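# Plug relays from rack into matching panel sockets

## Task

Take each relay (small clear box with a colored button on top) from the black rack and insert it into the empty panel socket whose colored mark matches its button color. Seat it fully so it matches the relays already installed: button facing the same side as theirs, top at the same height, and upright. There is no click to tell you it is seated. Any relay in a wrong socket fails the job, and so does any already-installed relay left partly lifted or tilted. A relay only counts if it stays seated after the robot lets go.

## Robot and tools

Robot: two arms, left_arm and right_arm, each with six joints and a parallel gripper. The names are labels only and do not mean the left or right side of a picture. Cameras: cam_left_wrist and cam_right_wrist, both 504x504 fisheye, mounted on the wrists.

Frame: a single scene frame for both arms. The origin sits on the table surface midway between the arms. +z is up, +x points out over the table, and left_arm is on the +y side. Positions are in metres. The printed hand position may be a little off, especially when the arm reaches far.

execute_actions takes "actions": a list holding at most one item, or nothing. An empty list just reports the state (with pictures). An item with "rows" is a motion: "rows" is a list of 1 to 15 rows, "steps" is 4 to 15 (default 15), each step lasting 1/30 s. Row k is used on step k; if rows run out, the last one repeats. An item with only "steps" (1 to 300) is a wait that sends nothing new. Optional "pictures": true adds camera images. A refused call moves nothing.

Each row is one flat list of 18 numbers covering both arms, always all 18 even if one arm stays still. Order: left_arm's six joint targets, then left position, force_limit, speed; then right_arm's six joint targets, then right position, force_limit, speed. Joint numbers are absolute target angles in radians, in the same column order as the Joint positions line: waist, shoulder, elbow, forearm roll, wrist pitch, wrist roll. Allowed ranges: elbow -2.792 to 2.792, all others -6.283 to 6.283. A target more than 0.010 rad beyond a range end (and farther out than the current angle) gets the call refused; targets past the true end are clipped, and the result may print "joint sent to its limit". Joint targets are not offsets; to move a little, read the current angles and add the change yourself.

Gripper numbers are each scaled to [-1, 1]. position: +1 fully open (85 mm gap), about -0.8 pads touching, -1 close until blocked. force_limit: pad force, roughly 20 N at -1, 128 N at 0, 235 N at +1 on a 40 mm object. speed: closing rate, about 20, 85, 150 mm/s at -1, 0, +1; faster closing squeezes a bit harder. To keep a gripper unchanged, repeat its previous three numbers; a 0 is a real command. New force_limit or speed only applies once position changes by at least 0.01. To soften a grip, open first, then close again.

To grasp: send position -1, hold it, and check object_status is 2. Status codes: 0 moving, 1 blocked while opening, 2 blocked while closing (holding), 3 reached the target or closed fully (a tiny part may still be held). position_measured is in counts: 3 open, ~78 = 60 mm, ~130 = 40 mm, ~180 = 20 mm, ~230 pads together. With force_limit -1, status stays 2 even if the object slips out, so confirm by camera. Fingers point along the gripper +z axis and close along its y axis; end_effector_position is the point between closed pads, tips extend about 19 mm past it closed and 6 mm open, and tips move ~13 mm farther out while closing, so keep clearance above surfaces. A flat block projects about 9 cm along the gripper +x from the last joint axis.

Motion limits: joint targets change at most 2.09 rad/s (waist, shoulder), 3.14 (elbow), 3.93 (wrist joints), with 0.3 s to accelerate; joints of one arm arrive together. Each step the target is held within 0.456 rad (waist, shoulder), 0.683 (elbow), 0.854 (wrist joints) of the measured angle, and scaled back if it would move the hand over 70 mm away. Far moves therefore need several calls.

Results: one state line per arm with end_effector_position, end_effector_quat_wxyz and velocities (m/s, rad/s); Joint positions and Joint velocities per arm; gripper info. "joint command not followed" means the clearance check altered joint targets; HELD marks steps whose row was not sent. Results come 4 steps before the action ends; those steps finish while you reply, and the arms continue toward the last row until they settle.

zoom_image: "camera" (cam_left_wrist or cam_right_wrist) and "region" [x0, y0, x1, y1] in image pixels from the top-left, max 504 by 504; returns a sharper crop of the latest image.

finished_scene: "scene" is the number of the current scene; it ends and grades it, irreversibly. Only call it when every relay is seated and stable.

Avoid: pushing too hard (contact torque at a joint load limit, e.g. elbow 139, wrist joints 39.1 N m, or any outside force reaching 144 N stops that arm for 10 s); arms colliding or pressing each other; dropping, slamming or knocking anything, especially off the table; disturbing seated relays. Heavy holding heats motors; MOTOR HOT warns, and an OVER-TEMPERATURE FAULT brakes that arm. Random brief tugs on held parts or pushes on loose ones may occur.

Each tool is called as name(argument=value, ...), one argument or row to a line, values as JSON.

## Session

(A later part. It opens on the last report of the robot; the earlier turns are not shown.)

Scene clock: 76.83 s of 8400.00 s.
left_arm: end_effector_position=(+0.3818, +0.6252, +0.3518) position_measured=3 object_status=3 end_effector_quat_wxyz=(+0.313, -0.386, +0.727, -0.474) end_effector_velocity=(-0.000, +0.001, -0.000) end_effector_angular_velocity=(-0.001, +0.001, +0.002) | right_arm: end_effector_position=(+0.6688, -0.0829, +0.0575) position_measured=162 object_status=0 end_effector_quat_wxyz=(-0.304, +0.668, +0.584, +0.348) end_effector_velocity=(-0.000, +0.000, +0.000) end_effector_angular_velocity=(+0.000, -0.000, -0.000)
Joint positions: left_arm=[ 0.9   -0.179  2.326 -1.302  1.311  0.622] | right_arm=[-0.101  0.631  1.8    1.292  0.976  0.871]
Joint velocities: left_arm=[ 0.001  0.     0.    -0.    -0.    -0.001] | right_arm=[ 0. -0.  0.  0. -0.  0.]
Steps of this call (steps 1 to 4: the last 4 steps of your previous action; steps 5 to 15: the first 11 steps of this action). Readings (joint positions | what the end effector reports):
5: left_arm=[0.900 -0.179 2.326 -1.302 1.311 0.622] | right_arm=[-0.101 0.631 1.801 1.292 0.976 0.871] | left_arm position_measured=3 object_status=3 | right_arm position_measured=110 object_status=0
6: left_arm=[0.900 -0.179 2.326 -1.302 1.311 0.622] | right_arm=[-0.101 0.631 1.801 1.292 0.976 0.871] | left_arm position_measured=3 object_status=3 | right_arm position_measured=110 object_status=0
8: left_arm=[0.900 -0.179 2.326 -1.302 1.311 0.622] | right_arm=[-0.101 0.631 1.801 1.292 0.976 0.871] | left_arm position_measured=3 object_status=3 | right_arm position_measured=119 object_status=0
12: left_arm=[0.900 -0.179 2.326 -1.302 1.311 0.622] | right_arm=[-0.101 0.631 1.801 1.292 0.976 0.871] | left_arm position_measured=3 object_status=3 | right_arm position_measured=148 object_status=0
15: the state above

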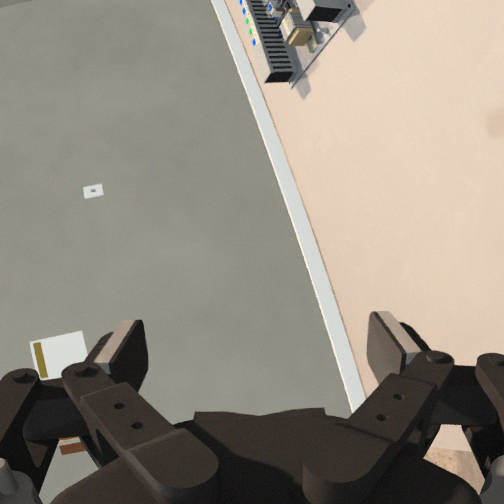

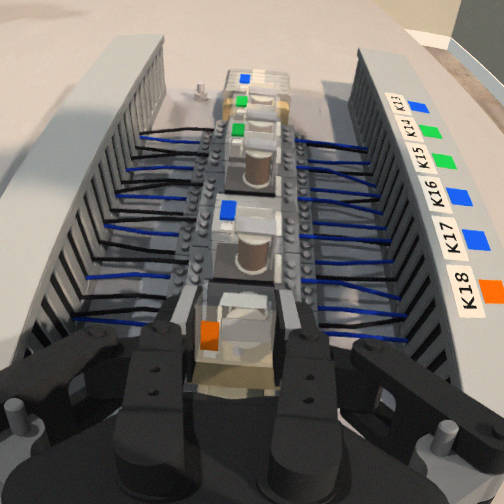

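execute_actions(
  actions=[
    {"rows":[[0.9,-0.179,2.326,-1.302,1.311,0.622,1,0,0,-0.1012,0.6312,1.8006,1.292,0.9758,0.8709,-1,-0.5,0],[0.9,-0.179,2.326,-1.302,1.311,0.622,1,0,0,-0.1039,0.6279,1.8013,1.2892,0.978,0.8733,-1,-0.5,0],[0.9,-0.179,2.326,-1.302,1.311,0.622,1,0,0,-0.1039,0.6279,1.8013,1.2892,0.978,0.8733,-1,-0.5,0],[0.9,-0.179,2.326,-1.302,1.311,0.622,1,0,0,-0.1067,0.6245,1.8021,1.2865,0.9802,0.8759,-1,-0.5,0],[0.9,-0.179,2.326,-1.302,1.311,0.622,1,0,0,-0.1067,0.6245,1.8021,1.2865,0.9802,0.8759,-1,-0.5,0],[0.9,-0.179,2.326,-1.302,1.311,0.622,1,0,0,-0.1122,0.6188,1.8036,1.2811,0.9846,0.8795,-1,-0.5,0],[0.9,-0.179,2.326,-1.302,1.311,0.622,1,0,0,-0.1122,0.6188,1.8036,1.2811,0.9846,0.8795,-1,-0.5,0],[0.9,-0.179,2.326,-1.302,1.311,0.622,1,0,0,-0.1194,0.6127,1.8055,1.274,0.9903,0.8825,-1,-0.5,0],[0.9,-0.179,2.326,-1.302,1.311,0.622,1,0,0,-0.1194,0.6127,1.8055,1.274,0.9903,0.8825,-1,-0.5,0],[0.9,-0.179,2.326,-1.302,1.311,0.622,1,0,0,-0.1266,0.6056,1.8075,1.267,0.9961,0.8869,-1,-0.5,0]],"steps":15},
  ],
  pictures=true,
)

Scene clock: 77.53 s of 8400.00 s.
left_arm: end_effector_position=(+0.3818, +0.6252, +0.3518) position_measured=3 object_status=3 end_effector_quat_wxyz=(+0.313, -0.386, +0.727, -0.474) end_effector_velocity=(-0.000, -0.000, +0.000) end_effector_angular_velocity=(+0.000, -0.001, -0.001) | right_arm: end_effector_position=(+0.6671, -0.0983, +0.0708) position_measured=162 object_status=2 end_effector_quat_wxyz=(-0.304, +0.669, +0.583, +0.348) end_effector_velocity=(-0.019, -0.091, +0.068) end_effector_angular_velocity=(+0.001, +0.018, -0.007)
Joint positions: left_arm=[ 0.9   -0.179  2.326 -1.302  1.311  0.622] | right_arm=[-0.122  0.61   1.806  1.271  0.993  0.884]
Joint velocities: left_arm=[ 0.     0.    -0.    -0.     0.001  0.001] | right_arm=[-0.123 -0.117  0.045 -0.127  0.102  0.076]
Steps of this call (steps 1 to 4: the last 4 steps of your previous action; steps 5 to 10: the robot went on to your last target; steps 11 to 21: the first 11 steps of this action). Readings (joint positions | what the end effector reports):
11: left_arm=[0.900 -0.179 2.326 -1.302 1.311 0.622] | right_arm=[-0.101 0.631 1.801 1.292 0.976 0.871] | left_arm position_measured=3 object_status=3 | right_arm position_measured=162 object_status=2
12: left_arm=[0.900 -0.179 2.326 -1.302 1.311 0.622] | right_arm=[-0.101 0.631 1.801 1.292 0.976 0.871] | left_arm position_measured=3 object_status=3 | right_arm position_measured=162 object_status=2
14: left_arm=[0.900 -0.179 2.326 -1.302 1.311 0.622] | right_arm=[-0.103 0.629 1.801 1.289 0.977 0.872] | left_arm position_measured=3 object_status=3 | right_arm position_measured=162 object_status=2
18: left_arm=[0.900 -0.179 2.326 -1.302 1.311 0.622] | right_arm=[-0.112 0.620 1.803 1.282 0.984 0.879] | left_arm position_measured=3 object_status=3 | right_arm position_measured=162 object_status=2
21: the state above

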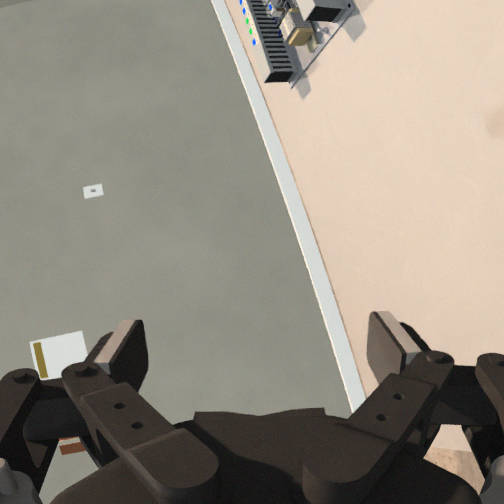

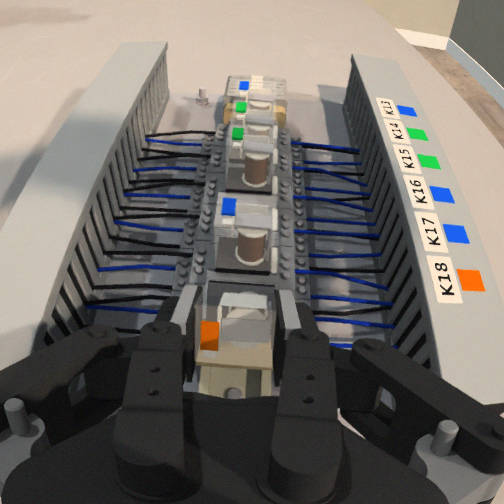

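execute_actions(
  actions=[
    {"rows":[[0.9,-0.179,2.326,-1.302,1.311,0.622,1,0,0,-0.159,0.55,1.8147,1.2411,1.0195,0.9,-1,-0.5,0]],"steps":12},
  ],
)

execute_actions(
  actions=[
    {"rows":[[0.9,-0.179,2.326,-1.302,1.311,0.622,1,0,0,-0.05,0.44,1.6,0.6,1.1,1.0,-1,-0.5,0]],"steps":15},
  ],
)

execute_actions(
  actions=[
    {"rows":[[0.9,-0.179,2.326,-1.302,1.311,0.622,1,0,0,0.0584,0.4661,1.5433,0,1.1322,0.2,-1,-0.5,0]],"steps":15},
  ],
)

execute_actions(
  actions=[
    {"rows":[[0.9,-0.179,2.326,-1.302,1.311,0.622,1,0,0,0.0584,0.4661,1.5433,0,1.1322,-0.8982,-1,-0.5,0]],"steps":15},
  ],
)

Scene clock: 78.10 s of 8400.00 s.
left_arm: end_effector_position=(+0.3818, +0.6252, +0.3518) position_measured=3 object_status=3 end_effector_quat_wxyz=(+0.313, -0.386, +0.727, -0.474) end_effector_velocity=(+0.000, +0.001, -0.000) end_effector_angular_velocity=(+0.002, -0.000, +0.001) | right_arm: end_effector_position=(+0.6667, -0.1251, +0.1131) position_measured=162 object_status=2 end_effector_quat_wxyz=(-0.295, +0.664, +0.585, +0.360) end_effector_velocity=(-0.002, +0.000, -0.002) end_effector_angular_velocity=(+0.000, +0.004, +0.001)
Joint positions: left_arm=[ 0.9   -0.179  2.326 -1.302  1.311  0.622] | right_arm=[-0.159  0.549  1.815  1.241  1.019  0.9  ]
Joint velocities: left_arm=[ 0.001  0.    -0.    -0.    -0.001  0.001] | right_arm=[ 0.001  0.     0.003 -0.     0.001  0.001]
Steps of this call (steps 1 to 4: the last 4 steps of your previous action; steps 5 to 9: the robot went on to your last target; steps 10 to 17: the first 8 steps of this action). Readings (joint positions | what the end effector reports):
10: left_arm=[0.900 -0.179 2.326 -1.302 1.311 0.622] | right_arm=[-0.127 0.605 1.808 1.267 0.996 0.887] | left_arm position_measured=3 object_status=3 | right_arm position_measured=162 object_status=2
11: left_arm=[0.900 -0.179 2.326 -1.302 1.311 0.622] | right_arm=[-0.129 0.602 1.808 1.265 0.998 0.888] | left_arm position_measured=3 object_status=3 | right_arm position_measured=162 object_status=2
13: left_arm=[0.900 -0.179 2.326 -1.302 1.311 0.622] | right_arm=[-0.145 0.574 1.812 1.252 1.010 0.895] | left_arm position_measured=3 object_status=3 | right_arm position_measured=162 object_status=2
17: the state above

Scene clock: 78.60 s of 8400.00 s.
left_arm: end_effector_position=(+0.3818, +0.6252, +0.3518) position_measured=3 object_status=3 end_effector_quat_wxyz=(+0.313, -0.386, +0.727, -0.474) end_effector_velocity=(-0.000, +0.000, +0.000) end_effector_angular_velocity=(+0.000, -0.001, -0.000) | right_arm: end_effector_position=(+0.6569, -0.1259, +0.1888) position_measured=162 object_status=2 end_effector_quat_wxyz=(-0.170, +0.533, +0.792, +0.243) end_effector_velocity=(+0.035, -0.086, +0.238) end_effector_angular_velocity=(-1.118, -0.632, +0.874)
Joint positions: left_arm=[ 0.9   -0.179  2.326 -1.302  1.311  0.622] | right_arm=[-0.065  0.454  1.629  0.687  1.089  0.986]
Joint velocities: left_arm=[ 0.001 -0.     0.     0.     0.001  0.001] | right_arm=[ 0.247 -0.253 -0.486 -1.454  0.182  0.227]
Steps of this call (steps 1 to 4: the last 4 steps of your previous action; steps 5 to 15: the first 11 steps of this action). Readings (joint positions | what the end effector reports):
5: left_arm=[0.900 -0.179 2.326 -1.302 1.311 0.622] | right_arm=[-0.159 0.550 1.815 1.241 1.020 0.900] | left_arm position_measured=3 object_status=3 | right_arm position_measured=162 object_status=2
6: left_arm=[0.900 -0.179 2.326 -1.302 1.311 0.622] | right_arm=[-0.158 0.549 1.812 1.233 1.020 0.901] | left_arm position_measured=3 object_status=3 | right_arm position_measured=162 object_status=2
8: left_arm=[0.900 -0.179 2.326 -1.302 1.311 0.622] | right_arm=[-0.148 0.540 1.793 1.175 1.028 0.910] | left_arm position_measured=3 object_status=3 | right_arm position_measured=162 object_status=2
12: left_arm=[0.900 -0.179 2.326 -1.302 1.311 0.622] | right_arm=[-0.100 0.491 1.698 0.894 1.063 0.954] | left_arm position_measured=3 object_status=3 | right_arm position_measured=162 object_status=2
15: the state above

Scene clock: 79.10 s of 8400.00 s.
left_arm: end_effector_position=(+0.3818, +0.6252, +0.3518) position_measured=3 object_status=3 end_effector_quat_wxyz=(+0.313, -0.386, +0.727, -0.474) end_effector_velocity=(+0.000, -0.000, -0.000) end_effector_angular_velocity=(+0.001, +0.000, -0.001) | right_arm: end_effector_position=(+0.6554, -0.1826, +0.1700) position_measured=162 object_status=2 end_effector_quat_wxyz=(-0.017, +0.094, +0.994, +0.055) end_effector_velocity=(+0.059, -0.184, -0.026) end_effector_angular_velocity=(-1.302, -0.563, +3.010)
Joint positions: left_arm=[ 0.9   -0.179  2.326 -1.302  1.311  0.622] | right_arm=[0.035 0.46  1.556 0.129 1.125 0.372]
Joint velocities: left_arm=[-0.001  0.    -0.    -0.    -0.001  0.001] | right_arm=[ 0.281  0.068 -0.149 -1.546  0.083 -2.068]
Steps of this call (steps 1 to 4: the last 4 steps of your previous action; steps 5 to 15: the first 11 steps of this action). Readings (joint positions | what the end effector reports):
5: left_arm=[0.900 -0.179 2.326 -1.302 1.311 0.622] | right_arm=[-0.050 0.440 1.600 0.600 1.100 1.000] | left_arm position_measured=3 object_status=3 | right_arm position_measured=162 object_status=2
6: left_arm=[0.900 -0.179 2.326 -1.302 1.311 0.622] | right_arm=[-0.049 0.440 1.600 0.594 1.100 0.992] | left_arm position_measured=3 object_status=3 | right_arm position_measured=162 object_status=2
8: left_arm=[0.900 -0.179 2.326 -1.302 1.311 0.622] | right_arm=[-0.041 0.442 1.595 0.549 1.103 0.933] | left_arm position_measured=3 object_status=3 | right_arm position_measured=162 object_status=2
12: left_arm=[0.900 -0.179 2.326 -1.302 1.311 0.622] | right_arm=[-0.001 0.451 1.575 0.331 1.114 0.642] | left_arm position_measured=3 object_status=3 | right_arm position_measured=162 object_status=2
15: the state above

Scene clock: 79.60 s of 8400.00 s.
left_arm: end_effector_position=(+0.3818, +0.6252, +0.3518) position_measured=3 object_status=3 end_effector_quat_wxyz=(+0.313, -0.386, +0.727, -0.474) end_effector_velocity=(-0.000, -0.000, -0.000) end_effector_angular_velocity=(+0.000, -0.000, -0.001) | right_arm: end_effector_position=(+0.6619, -0.1981, +0.1698) position_measured=162 object_status=2 end_effector_quat_wxyz=(+0.000, -0.372, +0.928, -0.000) end_effector_velocity=(-0.000, +0.000, -0.000) end_effector_angular_velocity=(-0.000, +0.000, +3.142)
Joint positions: left_arm=[ 0.9   -0.179  2.326 -1.302  1.311  0.622] | right_arm=[ 0.058  0.466  1.543 -0.     1.132 -0.501]
Joint velocities: left_arm=[-0.     0.     0.     0.     0.001  0.001] | right_arm=[ 0.     0.    -0.     0.     0.    -3.142]
Steps of this call (steps 1 to 4: the last 4 steps of your previous action; steps 5 to 15: the first 11 steps of this action). Readings (joint positions | what the end effector reports):
5: left_arm=[0.900 -0.179 2.326 -1.302 1.311 0.622] | right_arm=[0.058 0.466 1.543 0.001 1.132 0.201] | left_arm position_measured=3 object_status=3 | right_arm position_measured=162 object_status=2
6: left_arm=[0.900 -0.179 2.326 -1.302 1.311 0.622] | right_arm=[0.058 0.466 1.543 0.001 1.132 0.192] | left_arm position_measured=3 object_status=3 | right_arm position_measured=162 object_status=2
8: left_arm=[0.900 -0.179 2.326 -1.302 1.311 0.622] | right_arm=[0.058 0.466 1.543 0.000 1.132 0.133] | left_arm position_measured=3 object_status=3 | right_arm position_measured=162 object_status=2
12: left_arm=[0.900 -0.179 2.326 -1.302 1.311 0.622] | right_arm=[0.058 0.466 1.543 0.000 1.132 -0.159] | left_arm position_measured=3 object_status=3 | right_arm position_measured=162 object_status=2
15: the state above

execute_actions(
  actions=[
    {"rows":[[0.9,-0.179,2.326,-1.302,1.311,0.622,1,0,0,0.0584,0.4661,1.5433,0,1.1322,-0.8982,-1,-0.5,0],[0.9,-0.179,2.326,-1.302,1.311,0.622,1,0,0,0.0584,0.4661,1.5433,0,1.1322,-0.8982,-1,-0.5,0],[0.9,-0.179,2.326,-1.302,1.311,0.622,1,0,0,0.0584,0.4661,1.5433,0,1.1322,-0.8982,-1,-0.5,0],[0.9,-0.179,2.326,-1.302,1.311,0.622,1,0,0,0.0584,0.5195,1.6002,0,1.0219,-0.8982,-1,-0.5,0]],"steps":15},
  ],
)

execute_actions(
  actions=[
    {"rows":[[0.9,-0.179,2.326,-1.302,1.311,0.622,1,0,0,0.0584,0.5195,1.6002,0,1.0219,-0.8982,-1,-0.5,0]],"steps":10},
  ],
  pictures=true,
)

zoom_image(
  camera="cam_right_wrist",
  region=[130,180,370,420],
)

Scene clock: 80.23 s of 8400.00 s.
left_arm: end_effector_position=(+0.3818, +0.6252, +0.3518) position_measured=3 object_status=3 end_effector_quat_wxyz=(+0.313, -0.386, +0.727, -0.474) end_effector_velocity=(+0.000, -0.000, +0.000) end_effector_angular_velocity=(+0.000, -0.000, -0.002) | right_arm: end_effector_position=(+0.6620, -0.1981, +0.0995) position_measured=162 object_status=2 end_effector_quat_wxyz=(-0.000, -0.548, +0.836, +0.000) end_effector_velocity=(+0.005, +0.002, +0.004) end_effector_angular_velocity=(+0.008, -0.014, -0.003)
Joint positions: left_arm=[ 0.9   -0.179  2.326 -1.302  1.311  0.622] | right_arm=[ 0.058  0.52   1.6   -0.     1.022 -0.898]
Joint velocities: left_arm=[-0.001 -0.    -0.001 -0.     0.    -0.   ] | right_arm=[-0.001 -0.003 -0.005  0.005 -0.009 -0.   ]
Steps of this call (steps 1 to 4: the last 4 steps of your previous action; steps 5 to 8: the robot went on to your last target; steps 9 to 19: the first 11 steps of this action). Readings (joint positions | what the end effector reports):
9: left_arm=[0.900 -0.179 2.326 -1.302 1.311 0.622] | right_arm=[0.058 0.466 1.543 -0.000 1.132 -0.898] | left_arm position_measured=3 object_status=3 | right_arm position_measured=162 object_status=2
10: left_arm=[0.900 -0.179 2.326 -1.302 1.311 0.622] | right_arm=[0.058 0.466 1.543 -0.000 1.132 -0.898] | left_arm position_measured=3 object_status=3 | right_arm position_measured=162 object_status=2
12: left_arm=[0.900 -0.179 2.326 -1.302 1.311 0.622] | right_arm=[0.058 0.466 1.543 -0.000 1.132 -0.898] | left_arm position_measured=3 object_status=3 | right_arm position_measured=162 object_status=2
16: left_arm=[0.900 -0.179 2.326 -1.302 1.311 0.622] | right_arm=[0.058 0.510 1.591 -0.000 1.043 -0.898] | left_arm position_measured=3 object_status=3 | right_arm position_measured=162 object_status=2
19: the state above

Scene clock: 80.57 s of 8400.00 s.
left_arm: end_effector_position=(+0.3818, +0.6252, +0.3518) position_measured=3 object_status=3 end_effector_quat_wxyz=(+0.313, -0.386, +0.727, -0.474) end_effector_velocity=(+0.000, -0.000, -0.000) end_effector_angular_velocity=(-0.001, +0.001, +0.000) | right_arm: end_effector_position=(+0.6619, -0.1981, +0.0998) position_measured=162 object_status=2 end_effector_quat_wxyz=(-0.000, -0.548, +0.836, +0.000) end_effector_velocity=(+0.000, +0.000, +0.001) end_effector_angular_velocity=(+0.001, -0.001, -0.001)
Joint positions: left_arm=[ 0.9   -0.179  2.326 -1.302  1.311  0.622] | right_arm=[ 0.058  0.52   1.6   -0.     1.022 -0.898]
Joint velocities: left_arm=[-0.001 -0.     0.    -0.    -0.001 -0.002] | right_arm=[-0.    -0.001 -0.     0.001 -0.    -0.   ]
Steps of this call (steps 1 to 4: the last 4 steps of your previous action; steps 5 to 10: the first 6 steps of this action). Readings (joint positions | what the end effector reports):
5: left_arm=[0.900 -0.179 2.326 -1.302 1.311 0.622] | right_arm=[0.058 0.520 1.600 -0.000 1.022 -0.898] | left_arm position_measured=3 object_status=3 | right_arm position_measured=162 object_status=2
6: left_arm=[0.900 -0.179 2.326 -1.302 1.311 0.622] | right_arm=[0.058 0.520 1.600 -0.000 1.022 -0.898] | left_arm position_measured=3 object_status=3 | right_arm position_measured=162 object_status=2
8: left_arm=[0.900 -0.179 2.326 -1.302 1.311 0.622] | right_arm=[0.058 0.520 1.600 -0.000 1.022 -0.898] | left_arm position_measured=3 object_status=3 | right_arm position_measured=162 object_status=2
10: the state above

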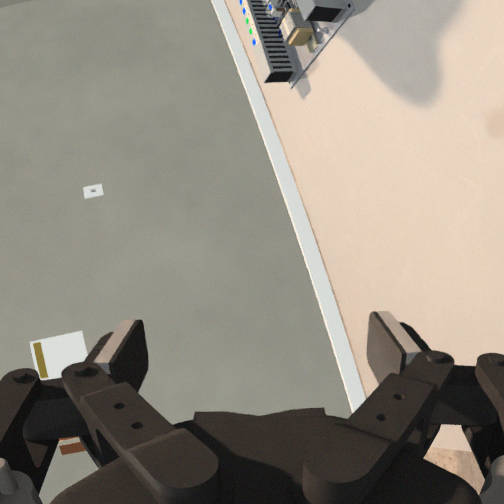

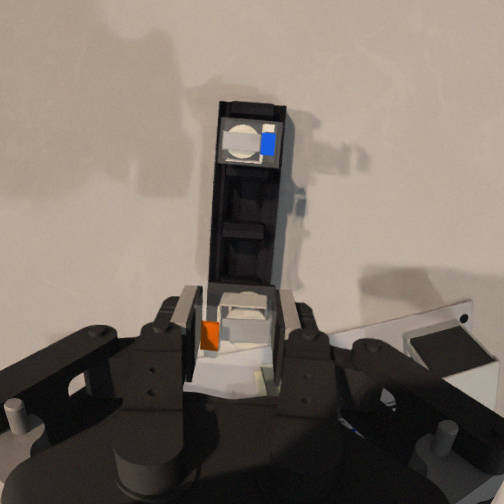

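Region (130, 180, 370, 420) of cam_right_wrist's 504x504 image, scaled by 2.100, with more detail than that image has.

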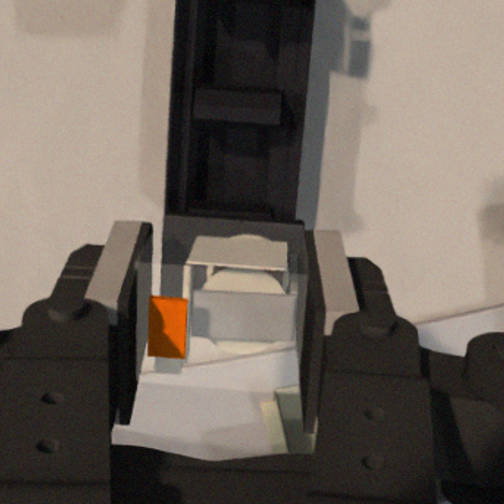

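execute_actions(
  actions=[
    {"rows":[[0.9,-0.179,2.326,-1.302,1.311,0.622,1,0,0,0.0584,0.5328,1.6095,0,0.9993,-0.8982,-1,-0.5,0],[0.9,-0.179,2.326,-1.302,1.311,0.622,1,0,0,0.0584,0.5328,1.6095,0,0.9993,-0.8982,-1,-0.5,0],[0.9,-0.179,2.326,-1.302,1.311,0.622,1,0,0,0.0584,0.5328,1.6095,0,0.9993,-0.8982,-1,-0.5,0],[0.9,-0.179,2.326,-1.302,1.311,0.622,1,0,0,0.0584,0.5346,1.6108,0,0.9962,-0.8982,-1,-0.5,0],[0.9,-0.179,2.326,-1.302,1.311,0.622,1,0,0,0.0584,0.5364,1.6121,0,0.9931,-0.8982,-1,-0.5,0],[0.9,-0.179,2.326,-1.302,1.311,0.622,1,0,0,0.0584,0.5382,1.6134,0,0.99,-0.8982,-1,-0.5,0],[0.9,-0.179,2.326,-1.302,1.311,0.622,1,0,0,0.0584,0.54,1.6146,0,0.987,-0.8982,-1,-0.5,0],[0.9,-0.179,2.326,-1.302,1.311,0.622,1,0,0,0.0584,0.5418,1.6159,0,0.9839,-0.8982,-1,-0.5,0],[0.9,-0.179,2.326,-1.302,1.311,0.622,1,0,0,0.0584,0.5436,1.6172,0,0.9808,-0.8982,-1,-0.5,0],[0.9,-0.179,2.326,-1.302,1.311,0.622,1,0,0,0.0584,0.5454,1.6185,0,0.9777,-0.8982,-1,-0.5,0],[0.9,-0.179,2.326,-1.302,1.311,0.622,1,0,0,0.0584,0.5472,1.6198,0,0.9746,-0.8982,-1,-0.5,0]],"steps":15},
  ],
  pictures=true,
)

zoom_image(
  camera="cam_right_wrist",
  region=[130,180,370,420],
)

Scene clock: 81.33 s of 8400.00 s.
left_arm: end_effector_position=(+0.3818, +0.6252, +0.3518) position_measured=3 object_status=3 end_effector_quat_wxyz=(+0.313, -0.386, +0.727, -0.474) end_effector_velocity=(-0.000, +0.000, -0.000) end_effector_angular_velocity=(-0.002, +0.001, +0.002) | right_arm: end_effector_position=(+0.6624, -0.1980, +0.0723) position_measured=162 object_status=2 end_effector_quat_wxyz=(+0.000, -0.548, +0.836, -0.000) end_effector_velocity=(-0.000, -0.000, -0.060) end_effector_angular_velocity=(-0.001, +0.001, +0.000)
Joint positions: left_arm=[ 0.9   -0.179  2.326 -1.302  1.311  0.622] | right_arm=[ 0.058  0.544  1.618  0.     0.98  -0.898]
Joint velocities: left_arm=[ 0.001  0.     0.001  0.    -0.001 -0.002] | right_arm=[-0.     0.054  0.038 -0.001 -0.091  0.   ]
Steps of this call (steps 1 to 4: the last 4 steps of your previous action; steps 5 to 12: the robot went on to your last target; steps 13 to 23: the first 11 steps of this action). Readings (joint positions | what the end effector reports):
13: left_arm=[0.900 -0.179 2.326 -1.302 1.311 0.622] | right_arm=[0.058 0.520 1.600 0.000 1.022 -0.898] | left_arm position_measured=3 object_status=3 | right_arm position_measured=162 object_status=2
14: left_arm=[0.900 -0.179 2.326 -1.302 1.311 0.622] | right_arm=[0.058 0.522 1.602 0.000 1.015 -0.898] | left_arm position_measured=3 object_status=3 | right_arm position_measured=162 object_status=2
16: left_arm=[0.900 -0.179 2.326 -1.302 1.311 0.622] | right_arm=[0.058 0.532 1.610 0.000 1.000 -0.898] | left_arm position_measured=3 object_status=3 | right_arm position_measured=162 object_status=2
20: left_arm=[0.900 -0.179 2.326 -1.302 1.311 0.622] | right_arm=[0.058 0.539 1.614 0.000 0.989 -0.898] | left_arm position_measured=3 object_status=3 | right_arm position_measured=162 object_status=2
23: the state above

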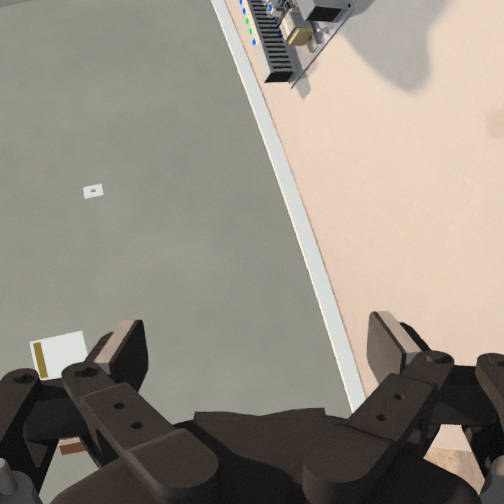

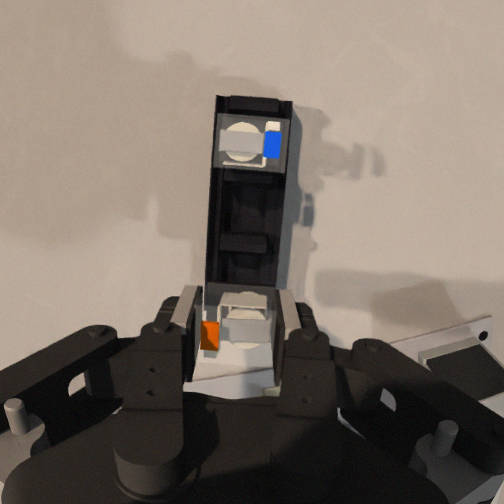

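Region (130, 180, 370, 420) of cam_right_wrist's 504x504 image, scaled by 2.100, with more detail than that image has.

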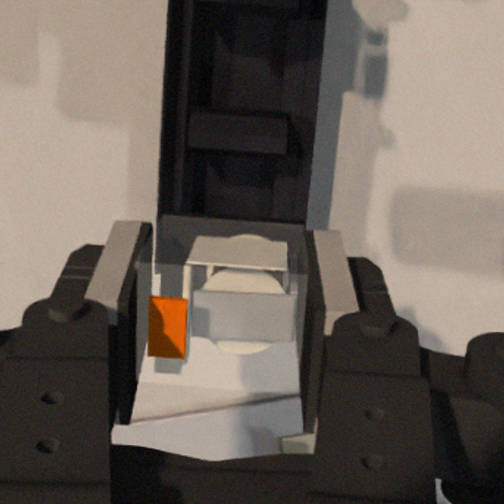

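execute_actions(
  actions=[
    {"rows":[[0.9,-0.179,2.326,-1.302,1.311,0.622,1,0,0,0.0584,0.5485,1.6207,0,0.9724,-0.8982,-1,-0.5,0],[0.9,-0.179,2.326,-1.302,1.311,0.622,1,0,0,0.0584,0.5498,1.6216,0,0.9702,-0.8982,-1,-0.5,0],[0.9,-0.179,2.326,-1.302,1.311,0.622,1,0,0,0.0584,0.5511,1.6226,0,0.9679,-0.8982,-1,-0.5,0],[0.9,-0.179,2.326,-1.302,1.311,0.622,1,0,0,0.0584,0.5524,1.6235,0,0.9657,-0.8982,-1,-0.5,0],[0.9,-0.179,2.326,-1.302,1.311,0.622,1,0,0,0.0584,0.5537,1.6244,0,0.9635,-0.8982,-1,-0.5,0],[0.9,-0.179,2.326,-1.302,1.311,0.622,1,0,0,0.0584,0.555,1.6253,0,0.9613,-0.8982,-1,-0.5,0],[0.9,-0.179,2.326,-1.302,1.311,0.622,1,0,0,0.0584,0.5563,1.6262,0,0.9591,-0.8982,-1,-0.5,0],[0.9,-0.179,2.326,-1.302,1.311,0.622,1,0,0,0.0584,0.5576,1.6272,0,0.9568,-0.8982,-1,-0.5,0],[0.9,-0.179,2.326,-1.302,1.311,0.622,1,0,0,0.0584,0.5589,1.6281,0,0.9546,-0.8982,-1,-0.5,0],[0.9,-0.179,2.326,-1.302,1.311,0.622,1,0,0,0.0584,0.5602,1.629,0,0.9524,-0.8982,-1,-0.5,0]],"steps":15},
  ],
  pictures=true,
)

zoom_image(
  camera="cam_right_wrist",
  region=[130,180,370,420],
)

Scene clock: 82.07 s of 8400.00 s.
left_arm: end_effector_position=(+0.3818, +0.6252, +0.3518) position_measured=3 object_status=3 end_effector_quat_wxyz=(+0.313, -0.386, +0.727, -0.474) end_effector_velocity=(-0.000, +0.000, -0.000) end_effector_angular_velocity=(+0.001, +0.000, +0.001) | right_arm: end_effector_position=(+0.6621, -0.1980, +0.0554) position_measured=162 object_status=2 end_effector_quat_wxyz=(-0.000, -0.548, +0.836, -0.000) end_effector_velocity=(-0.001, -0.001, -0.033) end_effector_angular_velocity=(-0.001, +0.002, -0.000)
Joint positions: left_arm=[ 0.9   -0.179  2.326 -1.302  1.311  0.622] | right_arm=[ 0.058  0.559  1.628 -0.     0.954 -0.898]
Joint velocities: left_arm=[ 0.    -0.     0.     0.    -0.001  0.001] | right_arm=[-0.     0.03   0.021 -0.    -0.05   0.   ]
Steps of this call (steps 1 to 4: the last 4 steps of your previous action; steps 5 to 11: the robot went on to your last target; steps 12 to 22: the first 11 steps of this action). Readings (joint positions | what the end effector reports):
12: left_arm=[0.900 -0.179 2.326 -1.302 1.311 0.622] | right_arm=[0.058 0.547 1.620 -0.000 0.974 -0.898] | left_arm position_measured=3 object_status=3 | right_arm position_measured=162 object_status=2
13: left_arm=[0.900 -0.179 2.326 -1.302 1.311 0.622] | right_arm=[0.058 0.548 1.620 -0.000 0.973 -0.898] | left_arm position_measured=3 object_status=3 | right_arm position_measured=162 object_status=2
15: left_arm=[0.900 -0.179 2.326 -1.302 1.311 0.622] | right_arm=[0.058 0.550 1.622 -0.000 0.969 -0.898] | left_arm position_measured=3 object_status=3 | right_arm position_measured=162 object_status=2
19: left_arm=[0.900 -0.179 2.326 -1.302 1.311 0.622] | right_arm=[0.058 0.556 1.626 -0.000 0.960 -0.898] | left_arm position_measured=3 object_status=3 | right_arm position_measured=162 object_status=2
22: the state above

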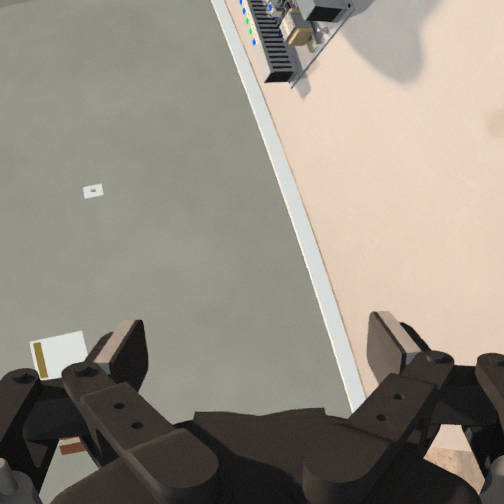

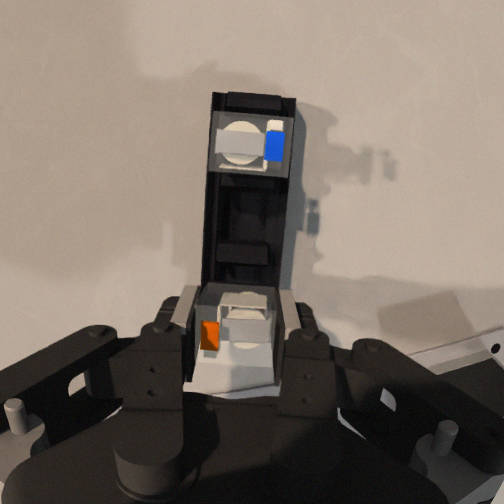

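Region (130, 180, 370, 420) of cam_right_wrist's 504x504 image, scaled by 2.100, with more detail than that image has.

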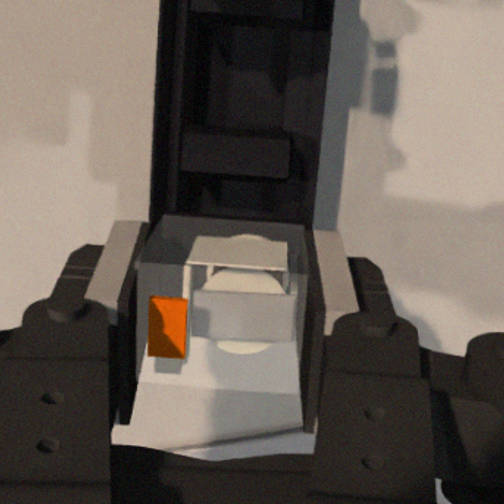

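execute_actions(
  actions=[
    {"rows":[[0.9,-0.179,2.326,-1.302,1.311,0.622,1,0,0,0.0584,0.5612,1.6297,0,0.9507,-0.8982,-1,-0.5,0],[0.9,-0.179,2.326,-1.302,1.311,0.622,1,0,0,0.0584,0.5622,1.6305,0,0.9489,-0.8982,-1,-0.5,0],[0.9,-0.179,2.326,-1.302,1.311,0.622,1,0,0,0.0584,0.5632,1.6312,0,0.9472,-0.8982,-1,-0.5,0],[0.9,-0.179,2.326,-1.302,1.311,0.622,1,0,0,0.0584,0.5642,1.6319,0,0.9455,-0.8982,-1,-0.5,0],[0.9,-0.179,2.326,-1.302,1.311,0.622,1,0,0,0.0584,0.5653,1.6327,0,0.9436,-0.8982,-1,-0.5,0]],"steps":14},
  ],
  pictures=true,
)

zoom_image(
  camera="cam_right_wrist",
  region=[130,180,370,420],
)

Scene clock: 82.67 s of 8400.00 s.
left_arm: end_effector_position=(+0.3818, +0.6252, +0.3518) position_measured=3 object_status=3 end_effector_quat_wxyz=(+0.313, -0.386, +0.727, -0.474) end_effector_velocity=(+0.000, +0.000, -0.000) end_effector_angular_velocity=(-0.002, +0.001, +0.001) | right_arm: end_effector_position=(+0.6620, -0.1981, +0.0488) position_measured=162 object_status=2 end_effector_quat_wxyz=(+0.000, -0.548, +0.836, -0.000) end_effector_velocity=(+0.000, -0.000, +0.000) end_effector_angular_velocity=(+0.001, -0.001, -0.001)
Joint positions: left_arm=[ 0.9   -0.179  2.326 -1.302  1.311  0.622] | right_arm=[ 0.058  0.565  1.633 -0.     0.944 -0.898]
Joint velocities: left_arm=[-0.     0.001 -0.     0.    -0.    -0.002] | right_arm=[-0.    -0.     0.     0.001 -0.    -0.   ]
Steps of this call (steps 1 to 4: the last 4 steps of your previous action; steps 5 to 8: the robot went on to your last target; steps 9 to 18: the first 10 steps of this action). Readings (joint positions | what the end effector reports):
9: left_arm=[0.900 -0.179 2.326 -1.302 1.311 0.622] | right_arm=[0.058 0.560 1.629 -0.000 0.952 -0.898] | left_arm position_measured=3 object_status=3 | right_arm position_measured=162 object_status=2
10: left_arm=[0.900 -0.179 2.326 -1.302 1.311 0.622] | right_arm=[0.058 0.561 1.629 -0.000 0.951 -0.898] | left_arm position_measured=3 object_status=3 | right_arm position_measured=162 object_status=2
12: left_arm=[0.900 -0.179 2.326 -1.302 1.311 0.622] | right_arm=[0.058 0.563 1.631 -0.000 0.948 -0.898] | left_arm position_measured=3 object_status=3 | right_arm position_measured=162 object_status=2
16: left_arm=[0.900 -0.179 2.326 -1.302 1.311 0.622] | right_arm=[0.058 0.565 1.633 -0.000 0.944 -0.898] | left_arm position_measured=3 object_status=3 | right_arm position_measured=162 object_status=2
18: the state above

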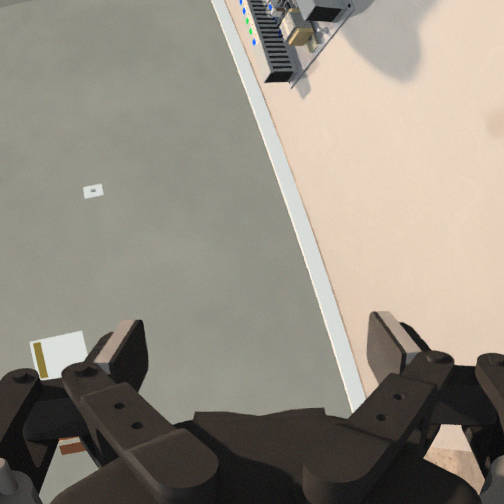

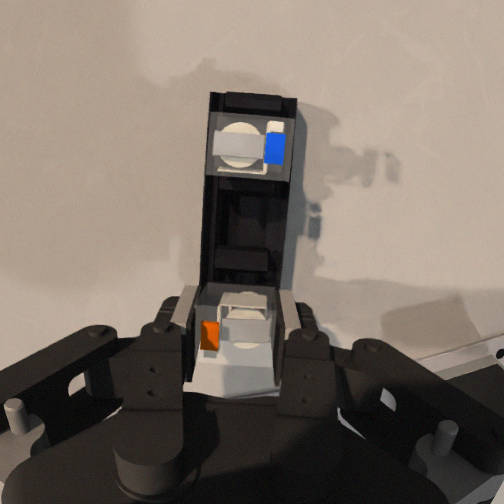

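Region (130, 180, 370, 420) of cam_right_wrist's 504x504 image, scaled by 2.100, with more detail than that image has.

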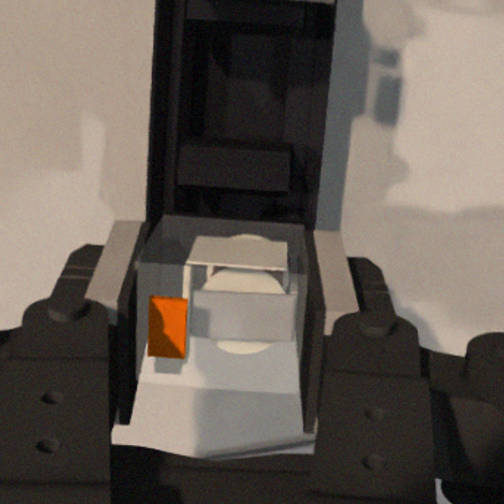

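execute_actions(
  actions=[
    {"rows":[[0.9,-0.179,2.326,-1.302,1.311,0.622,1,0,0,0.0584,0.5653,1.6327,0,0.9436,-0.8982,0.15,-0.5,-0.5]],"steps":15},
  ],
)

execute_actions(
  actions=[
    {"rows":[[0.9,-0.179,2.326,-1.302,1.311,0.622,1,0,0,0.0584,0.5662,1.6333,0,0.9421,-0.8982,0.15,-0.5,-0.5]],"steps":15},
  ],
  pictures=true,
)

zoom_image(
  camera="cam_right_wrist",
  region=[130,180,370,420],
)

Scene clock: 83.17 s of 8400.00 s.
left_arm: end_effector_position=(+0.3818, +0.6252, +0.3518) position_measured=3 object_status=3 end_effector_quat_wxyz=(+0.313, -0.386, +0.727, -0.474) end_effector_velocity=(-0.000, +0.001, -0.000) end_effector_angular_velocity=(+0.000, +0.001, +0.002) | right_arm: end_effector_position=(+0.6619, -0.1981, +0.0488) position_measured=125 object_status=0 end_effector_quat_wxyz=(-0.000, -0.548, +0.836, +0.000) end_effector_velocity=(-0.000, +0.000, -0.001) end_effector_angular_velocity=(-0.000, +0.001, +0.000)
Joint positions: left_arm=[ 0.9   -0.179  2.326 -1.302  1.311  0.622] | right_arm=[ 0.058  0.565  1.633  0.     0.944 -0.898]
Joint velocities: left_arm=[ 0.001  0.     0.     0.    -0.001 -0.   ] | right_arm=[ 0.     0.001 -0.    -0.    -0.     0.   ]
Steps of this call (steps 1 to 4: the last 4 steps of your previous action; steps 5 to 15: the first 11 steps of this action). Readings (joint positions | what the end effector reports):
5: left_arm=[0.900 -0.179 2.326 -1.302 1.311 0.622] | right_arm=[0.058 0.565 1.633 -0.000 0.944 -0.898] | left_arm position_measured=3 object_status=3 | right_arm position_measured=162 object_status=0
6: left_arm=[0.900 -0.179 2.326 -1.302 1.311 0.622] | right_arm=[0.058 0.565 1.633 -0.000 0.944 -0.898] | left_arm position_measured=3 object_status=3 | right_arm position_measured=162 object_status=0
8: left_arm=[0.900 -0.179 2.326 -1.302 1.311 0.622] | right_arm=[0.058 0.565 1.633 0.000 0.944 -0.898] | left_arm position_measured=3 object_status=3 | right_arm position_measured=156 object_status=0
12: left_arm=[0.900 -0.179 2.326 -1.302 1.311 0.622] | right_arm=[0.058 0.565 1.633 0.000 0.944 -0.898] | left_arm position_measured=3 object_status=3 | right_arm position_measured=139 object_status=0
15: the state above

Scene clock: 83.67 s of 8400.00 s.
left_arm: end_effector_position=(+0.3818, +0.6252, +0.3518) position_measured=3 object_status=3 end_effector_quat_wxyz=(+0.313, -0.386, +0.727, -0.474) end_effector_velocity=(+0.000, +0.000, -0.000) end_effector_angular_velocity=(+0.001, -0.000, +0.001) | right_arm: end_effector_position=(+0.6619, -0.1981, +0.0478) position_measured=110 object_status=3 end_effector_quat_wxyz=(-0.000, -0.548, +0.836, +0.000) end_effector_velocity=(-0.000, +0.000, -0.000) end_effector_angular_velocity=(-0.000, +0.001, +0.000)
Joint positions: left_arm=[ 0.9   -0.179  2.326 -1.302  1.311  0.622] | right_arm=[ 0.058  0.566  1.633  0.     0.942 -0.898]
Joint velocities: left_arm=[ 0.    -0.    -0.    -0.    -0.001  0.001] | right_arm=[ 0.     0.001 -0.     0.    -0.    -0.   ]
Steps of this call (steps 1 to 4: the last 4 steps of your previous action; steps 5 to 15: the first 11 steps of this action). Readings (joint positions | what the end effector reports):
5: left_arm=[0.900 -0.179 2.326 -1.302 1.311 0.622] | right_arm=[0.058 0.565 1.633 0.000 0.944 -0.898] | left_arm position_measured=3 object_status=3 | right_arm position_measured=111 object_status=0
6: left_arm=[0.900 -0.179 2.326 -1.302 1.311 0.622] | right_arm=[0.058 0.566 1.633 0.000 0.943 -0.898] | left_arm position_measured=3 object_status=3 | right_arm position_measured=110 object_status=0
8: left_arm=[0.900 -0.179 2.326 -1.302 1.311 0.622] | right_arm=[0.058 0.566 1.633 0.000 0.942 -0.898] | left_arm position_measured=3 object_status=3 | right_arm position_measured=110 object_status=0
12: left_arm=[0.900 -0.179 2.326 -1.302 1.311 0.622] | right_arm=[0.058 0.566 1.633 0.000 0.942 -0.898] | left_arm position_measured=3 object_status=3 | right_arm position_measured=110 object_status=0
15: the state above

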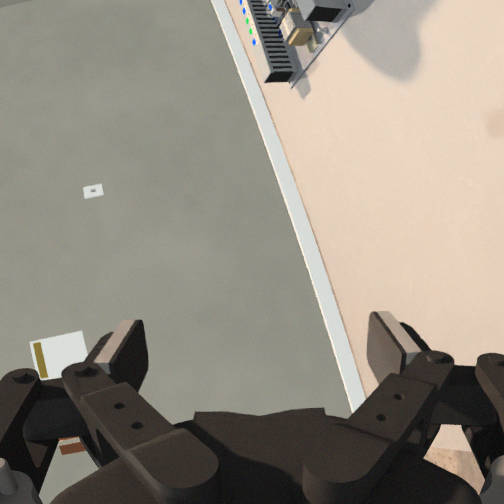

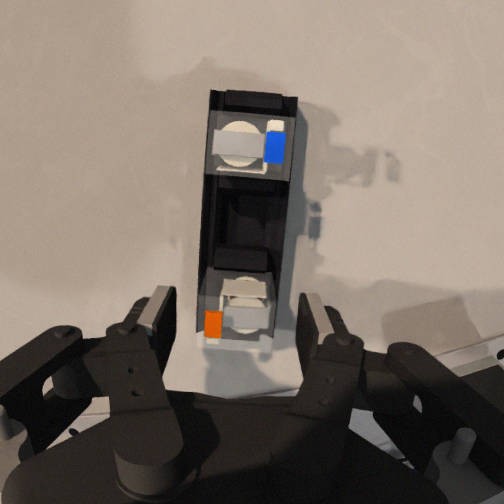

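Region (130, 180, 370, 420) of cam_right_wrist's 504x504 image, scaled by 2.100, with more detail than that image has.

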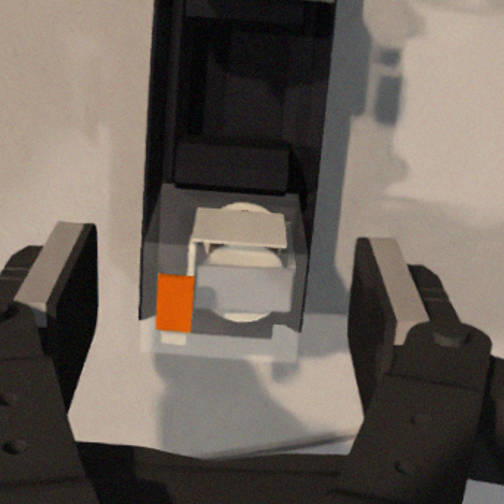

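execute_actions(
  actions=[
    {"rows":[[0.9,-0.179,2.326,-1.302,1.311,0.622,1,0,0,0.0584,0.5662,1.6333,0,0.9421,-0.8982,-1,-0.3,0]],"steps":15},
  ],
)

execute_actions(
  actions=[
    {"rows":[[0.9,-0.179,2.326,-1.302,1.311,0.622,1,0,0,0.0584,0.5662,1.6333,0,0.9421,-0.8982,-1,-0.3,0],[0.9,-0.179,2.326,-1.302,1.311,0.622,1,0,0,0.0584,0.5662,1.6333,0,0.9421,-0.8982,-1,-0.3,0],[0.9,-0.179,2.326,-1.302,1.311,0.622,1,0,0,0.0584,0.5644,1.632,0,0.9452,-0.8982,-1,-0.3,0],[0.9,-0.179,2.326,-1.302,1.311,0.622,1,0,0,0.0584,0.5626,1.6307,0,0.9483,-0.8982,-1,-0.3,0],[0.9,-0.179,2.326,-1.302,1.311,0.622,1,0,0,0.0584,0.5608,1.6294,0,0.9514,-0.8982,-1,-0.3,0],[0.9,-0.179,2.326,-1.302,1.311,0.622,1,0,0,0.0584,0.558,1.6274,0,0.9562,-0.8982,-1,-0.3,0],[0.9,-0.179,2.326,-1.302,1.311,0.622,1,0,0,0.0584,0.555,1.6253,0,0.9613,-0.8982,-1,-0.3,0],[0.9,-0.179,2.326,-1.302,1.311,0.622,1,0,0,0.0584,0.5511,1.6226,0,0.9679,-0.8982,-1,-0.3,0],[0.9,-0.179,2.326,-1.302,1.311,0.622,1,0,0,0.0584,0.5472,1.6198,0,0.9746,-0.8982,-1,-0.3,0],[0.9,-0.179,2.326,-1.302,1.311,0.622,1,0,0,0.0584,0.5328,1.6095,0,0.9993,-0.8982,-1,-0.3,0]],"steps":15},
  ],
  pictures=true,
)

zoom_image(
  camera="cam_right_wrist",
  region=[130,180,370,420],
)

Scene clock: 84.47 s of 8400.00 s.
left_arm: end_effector_position=(+0.3818, +0.6252, +0.3518) position_measured=3 object_status=3 end_effector_quat_wxyz=(+0.313, -0.386, +0.727, -0.474) end_effector_velocity=(-0.000, +0.000, +0.001) end_effector_angular_velocity=(+0.001, -0.001, -0.001) | right_arm: end_effector_position=(+0.6619, -0.1981, +0.0478) position_measured=165 object_status=0 end_effector_quat_wxyz=(-0.000, -0.548, +0.836, +0.000) end_effector_velocity=(+0.000, -0.000, +0.001) end_effector_angular_velocity=(+0.000, -0.001, -0.000)
Joint positions: left_arm=[ 0.9   -0.179  2.326 -1.302  1.311  0.622] | right_arm=[ 0.058  0.566  1.633  0.     0.942 -0.898]
Joint velocities: left_arm=[ 0.001 -0.001 -0.001  0.     0.001  0.001] | right_arm=[-0.    -0.001 -0.    -0.    -0.    -0.   ]
Steps of this call (steps 1 to 4: the last 4 steps of your previous action; steps 5 to 13: the robot went on to your last target; steps 14 to 24: the first 11 steps of this action). Readings (joint positions | what the end effector reports):
14: left_arm=[0.900 -0.179 2.326 -1.302 1.311 0.622] | right_arm=[0.058 0.566 1.633 0.000 0.942 -0.898] | left_arm position_measured=3 object_status=3 | right_arm position_measured=110 object_status=0
15: left_arm=[0.900 -0.179 2.326 -1.302 1.311 0.622] | right_arm=[0.058 0.566 1.633 0.000 0.942 -0.898] | left_arm position_measured=3 object_status=3 | right_arm position_measured=110 object_status=0
17: left_arm=[0.900 -0.179 2.326 -1.302 1.311 0.622] | right_arm=[0.058 0.566 1.633 0.000 0.942 -0.898] | left_arm position_measured=3 object_status=3 | right_arm position_measured=119 object_status=0
21: left_arm=[0.900 -0.179 2.326 -1.302 1.311 0.622] | right_arm=[0.058 0.566 1.633 0.000 0.942 -0.898] | left_arm position_measured=3 object_status=3 | right_arm position_measured=148 object_status=0
24: the state above

Scene clock: 84.97 s of 8400.00 s.
left_arm: end_effector_position=(+0.3818, +0.6252, +0.3518) position_measured=3 object_status=3 end_effector_quat_wxyz=(+0.313, -0.386, +0.727, -0.474) end_effector_velocity=(-0.000, +0.001, -0.000) end_effector_angular_velocity=(-0.000, +0.001, +0.002) | right_arm: end_effector_position=(+0.6621, -0.1980, +0.0725) position_measured=165 object_status=2 end_effector_quat_wxyz=(-0.000, -0.548, +0.836, +0.000) end_effector_velocity=(-0.004, -0.001, +0.247) end_effector_angular_velocity=(-0.005, +0.017, +0.000)
Joint positions: left_arm=[ 0.9   -0.179  2.326 -1.302  1.311  0.622] | right_arm=[ 0.058  0.544  1.617  0.     0.981 -0.898]
Joint velocities: left_arm=[ 0.002  0.     0.     0.    -0.001 -0.001] | right_arm=[ 0.    -0.221 -0.158  0.     0.397  0.   ]
Steps of this call (steps 1 to 4: the last 4 steps of your previous action; steps 5 to 15: the first 11 steps of this action). Readings (joint positions | what the end effector reports):
5: left_arm=[0.900 -0.179 2.326 -1.302 1.311 0.622] | right_arm=[0.058 0.566 1.633 0.000 0.942 -0.898] | left_arm position_measured=3 object_status=3 | right_arm position_measured=165 object_status=2
6: left_arm=[0.900 -0.179 2.326 -1.302 1.311 0.622] | right_arm=[0.058 0.566 1.633 0.000 0.942 -0.898] | left_arm position_measured=3 object_status=3 | right_arm position_measured=165 object_status=2
8: left_arm=[0.900 -0.179 2.326 -1.302 1.311 0.622] | right_arm=[0.058 0.566 1.633 0.000 0.943 -0.898] | left_arm position_measured=3 object_status=3 | right_arm position_measured=165 object_status=2
12: left_arm=[0.900 -0.179 2.326 -1.302 1.311 0.622] | right_arm=[0.058 0.557 1.627 0.000 0.958 -0.898] | left_arm position_measured=3 object_status=3 | right_arm position_measured=165 object_status=2
15: the state above

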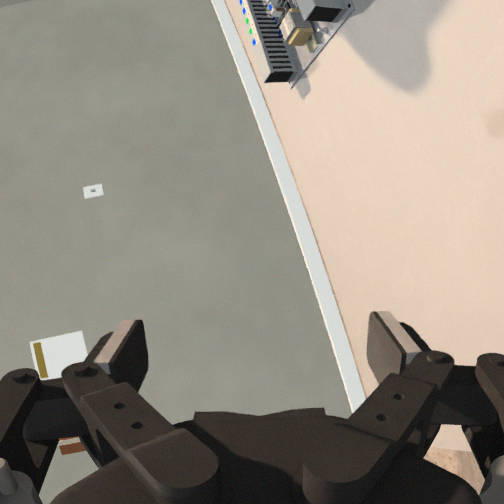

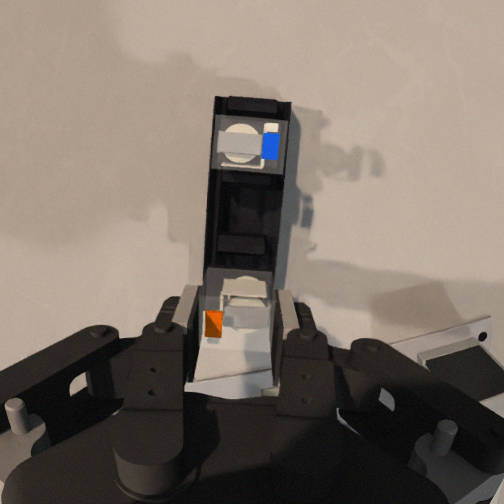

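Region (130, 180, 370, 420) of cam_right_wrist's 504x504 image, scaled by 2.100, with more detail than that image has.

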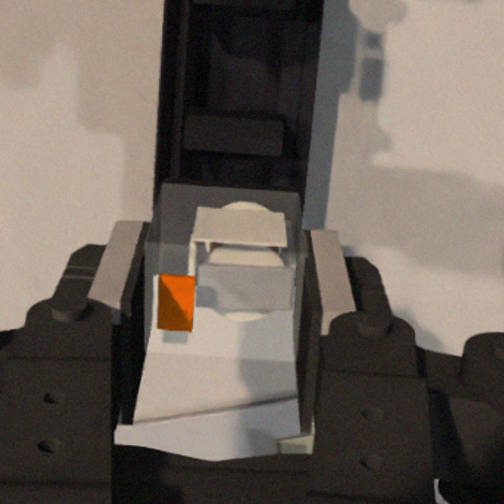

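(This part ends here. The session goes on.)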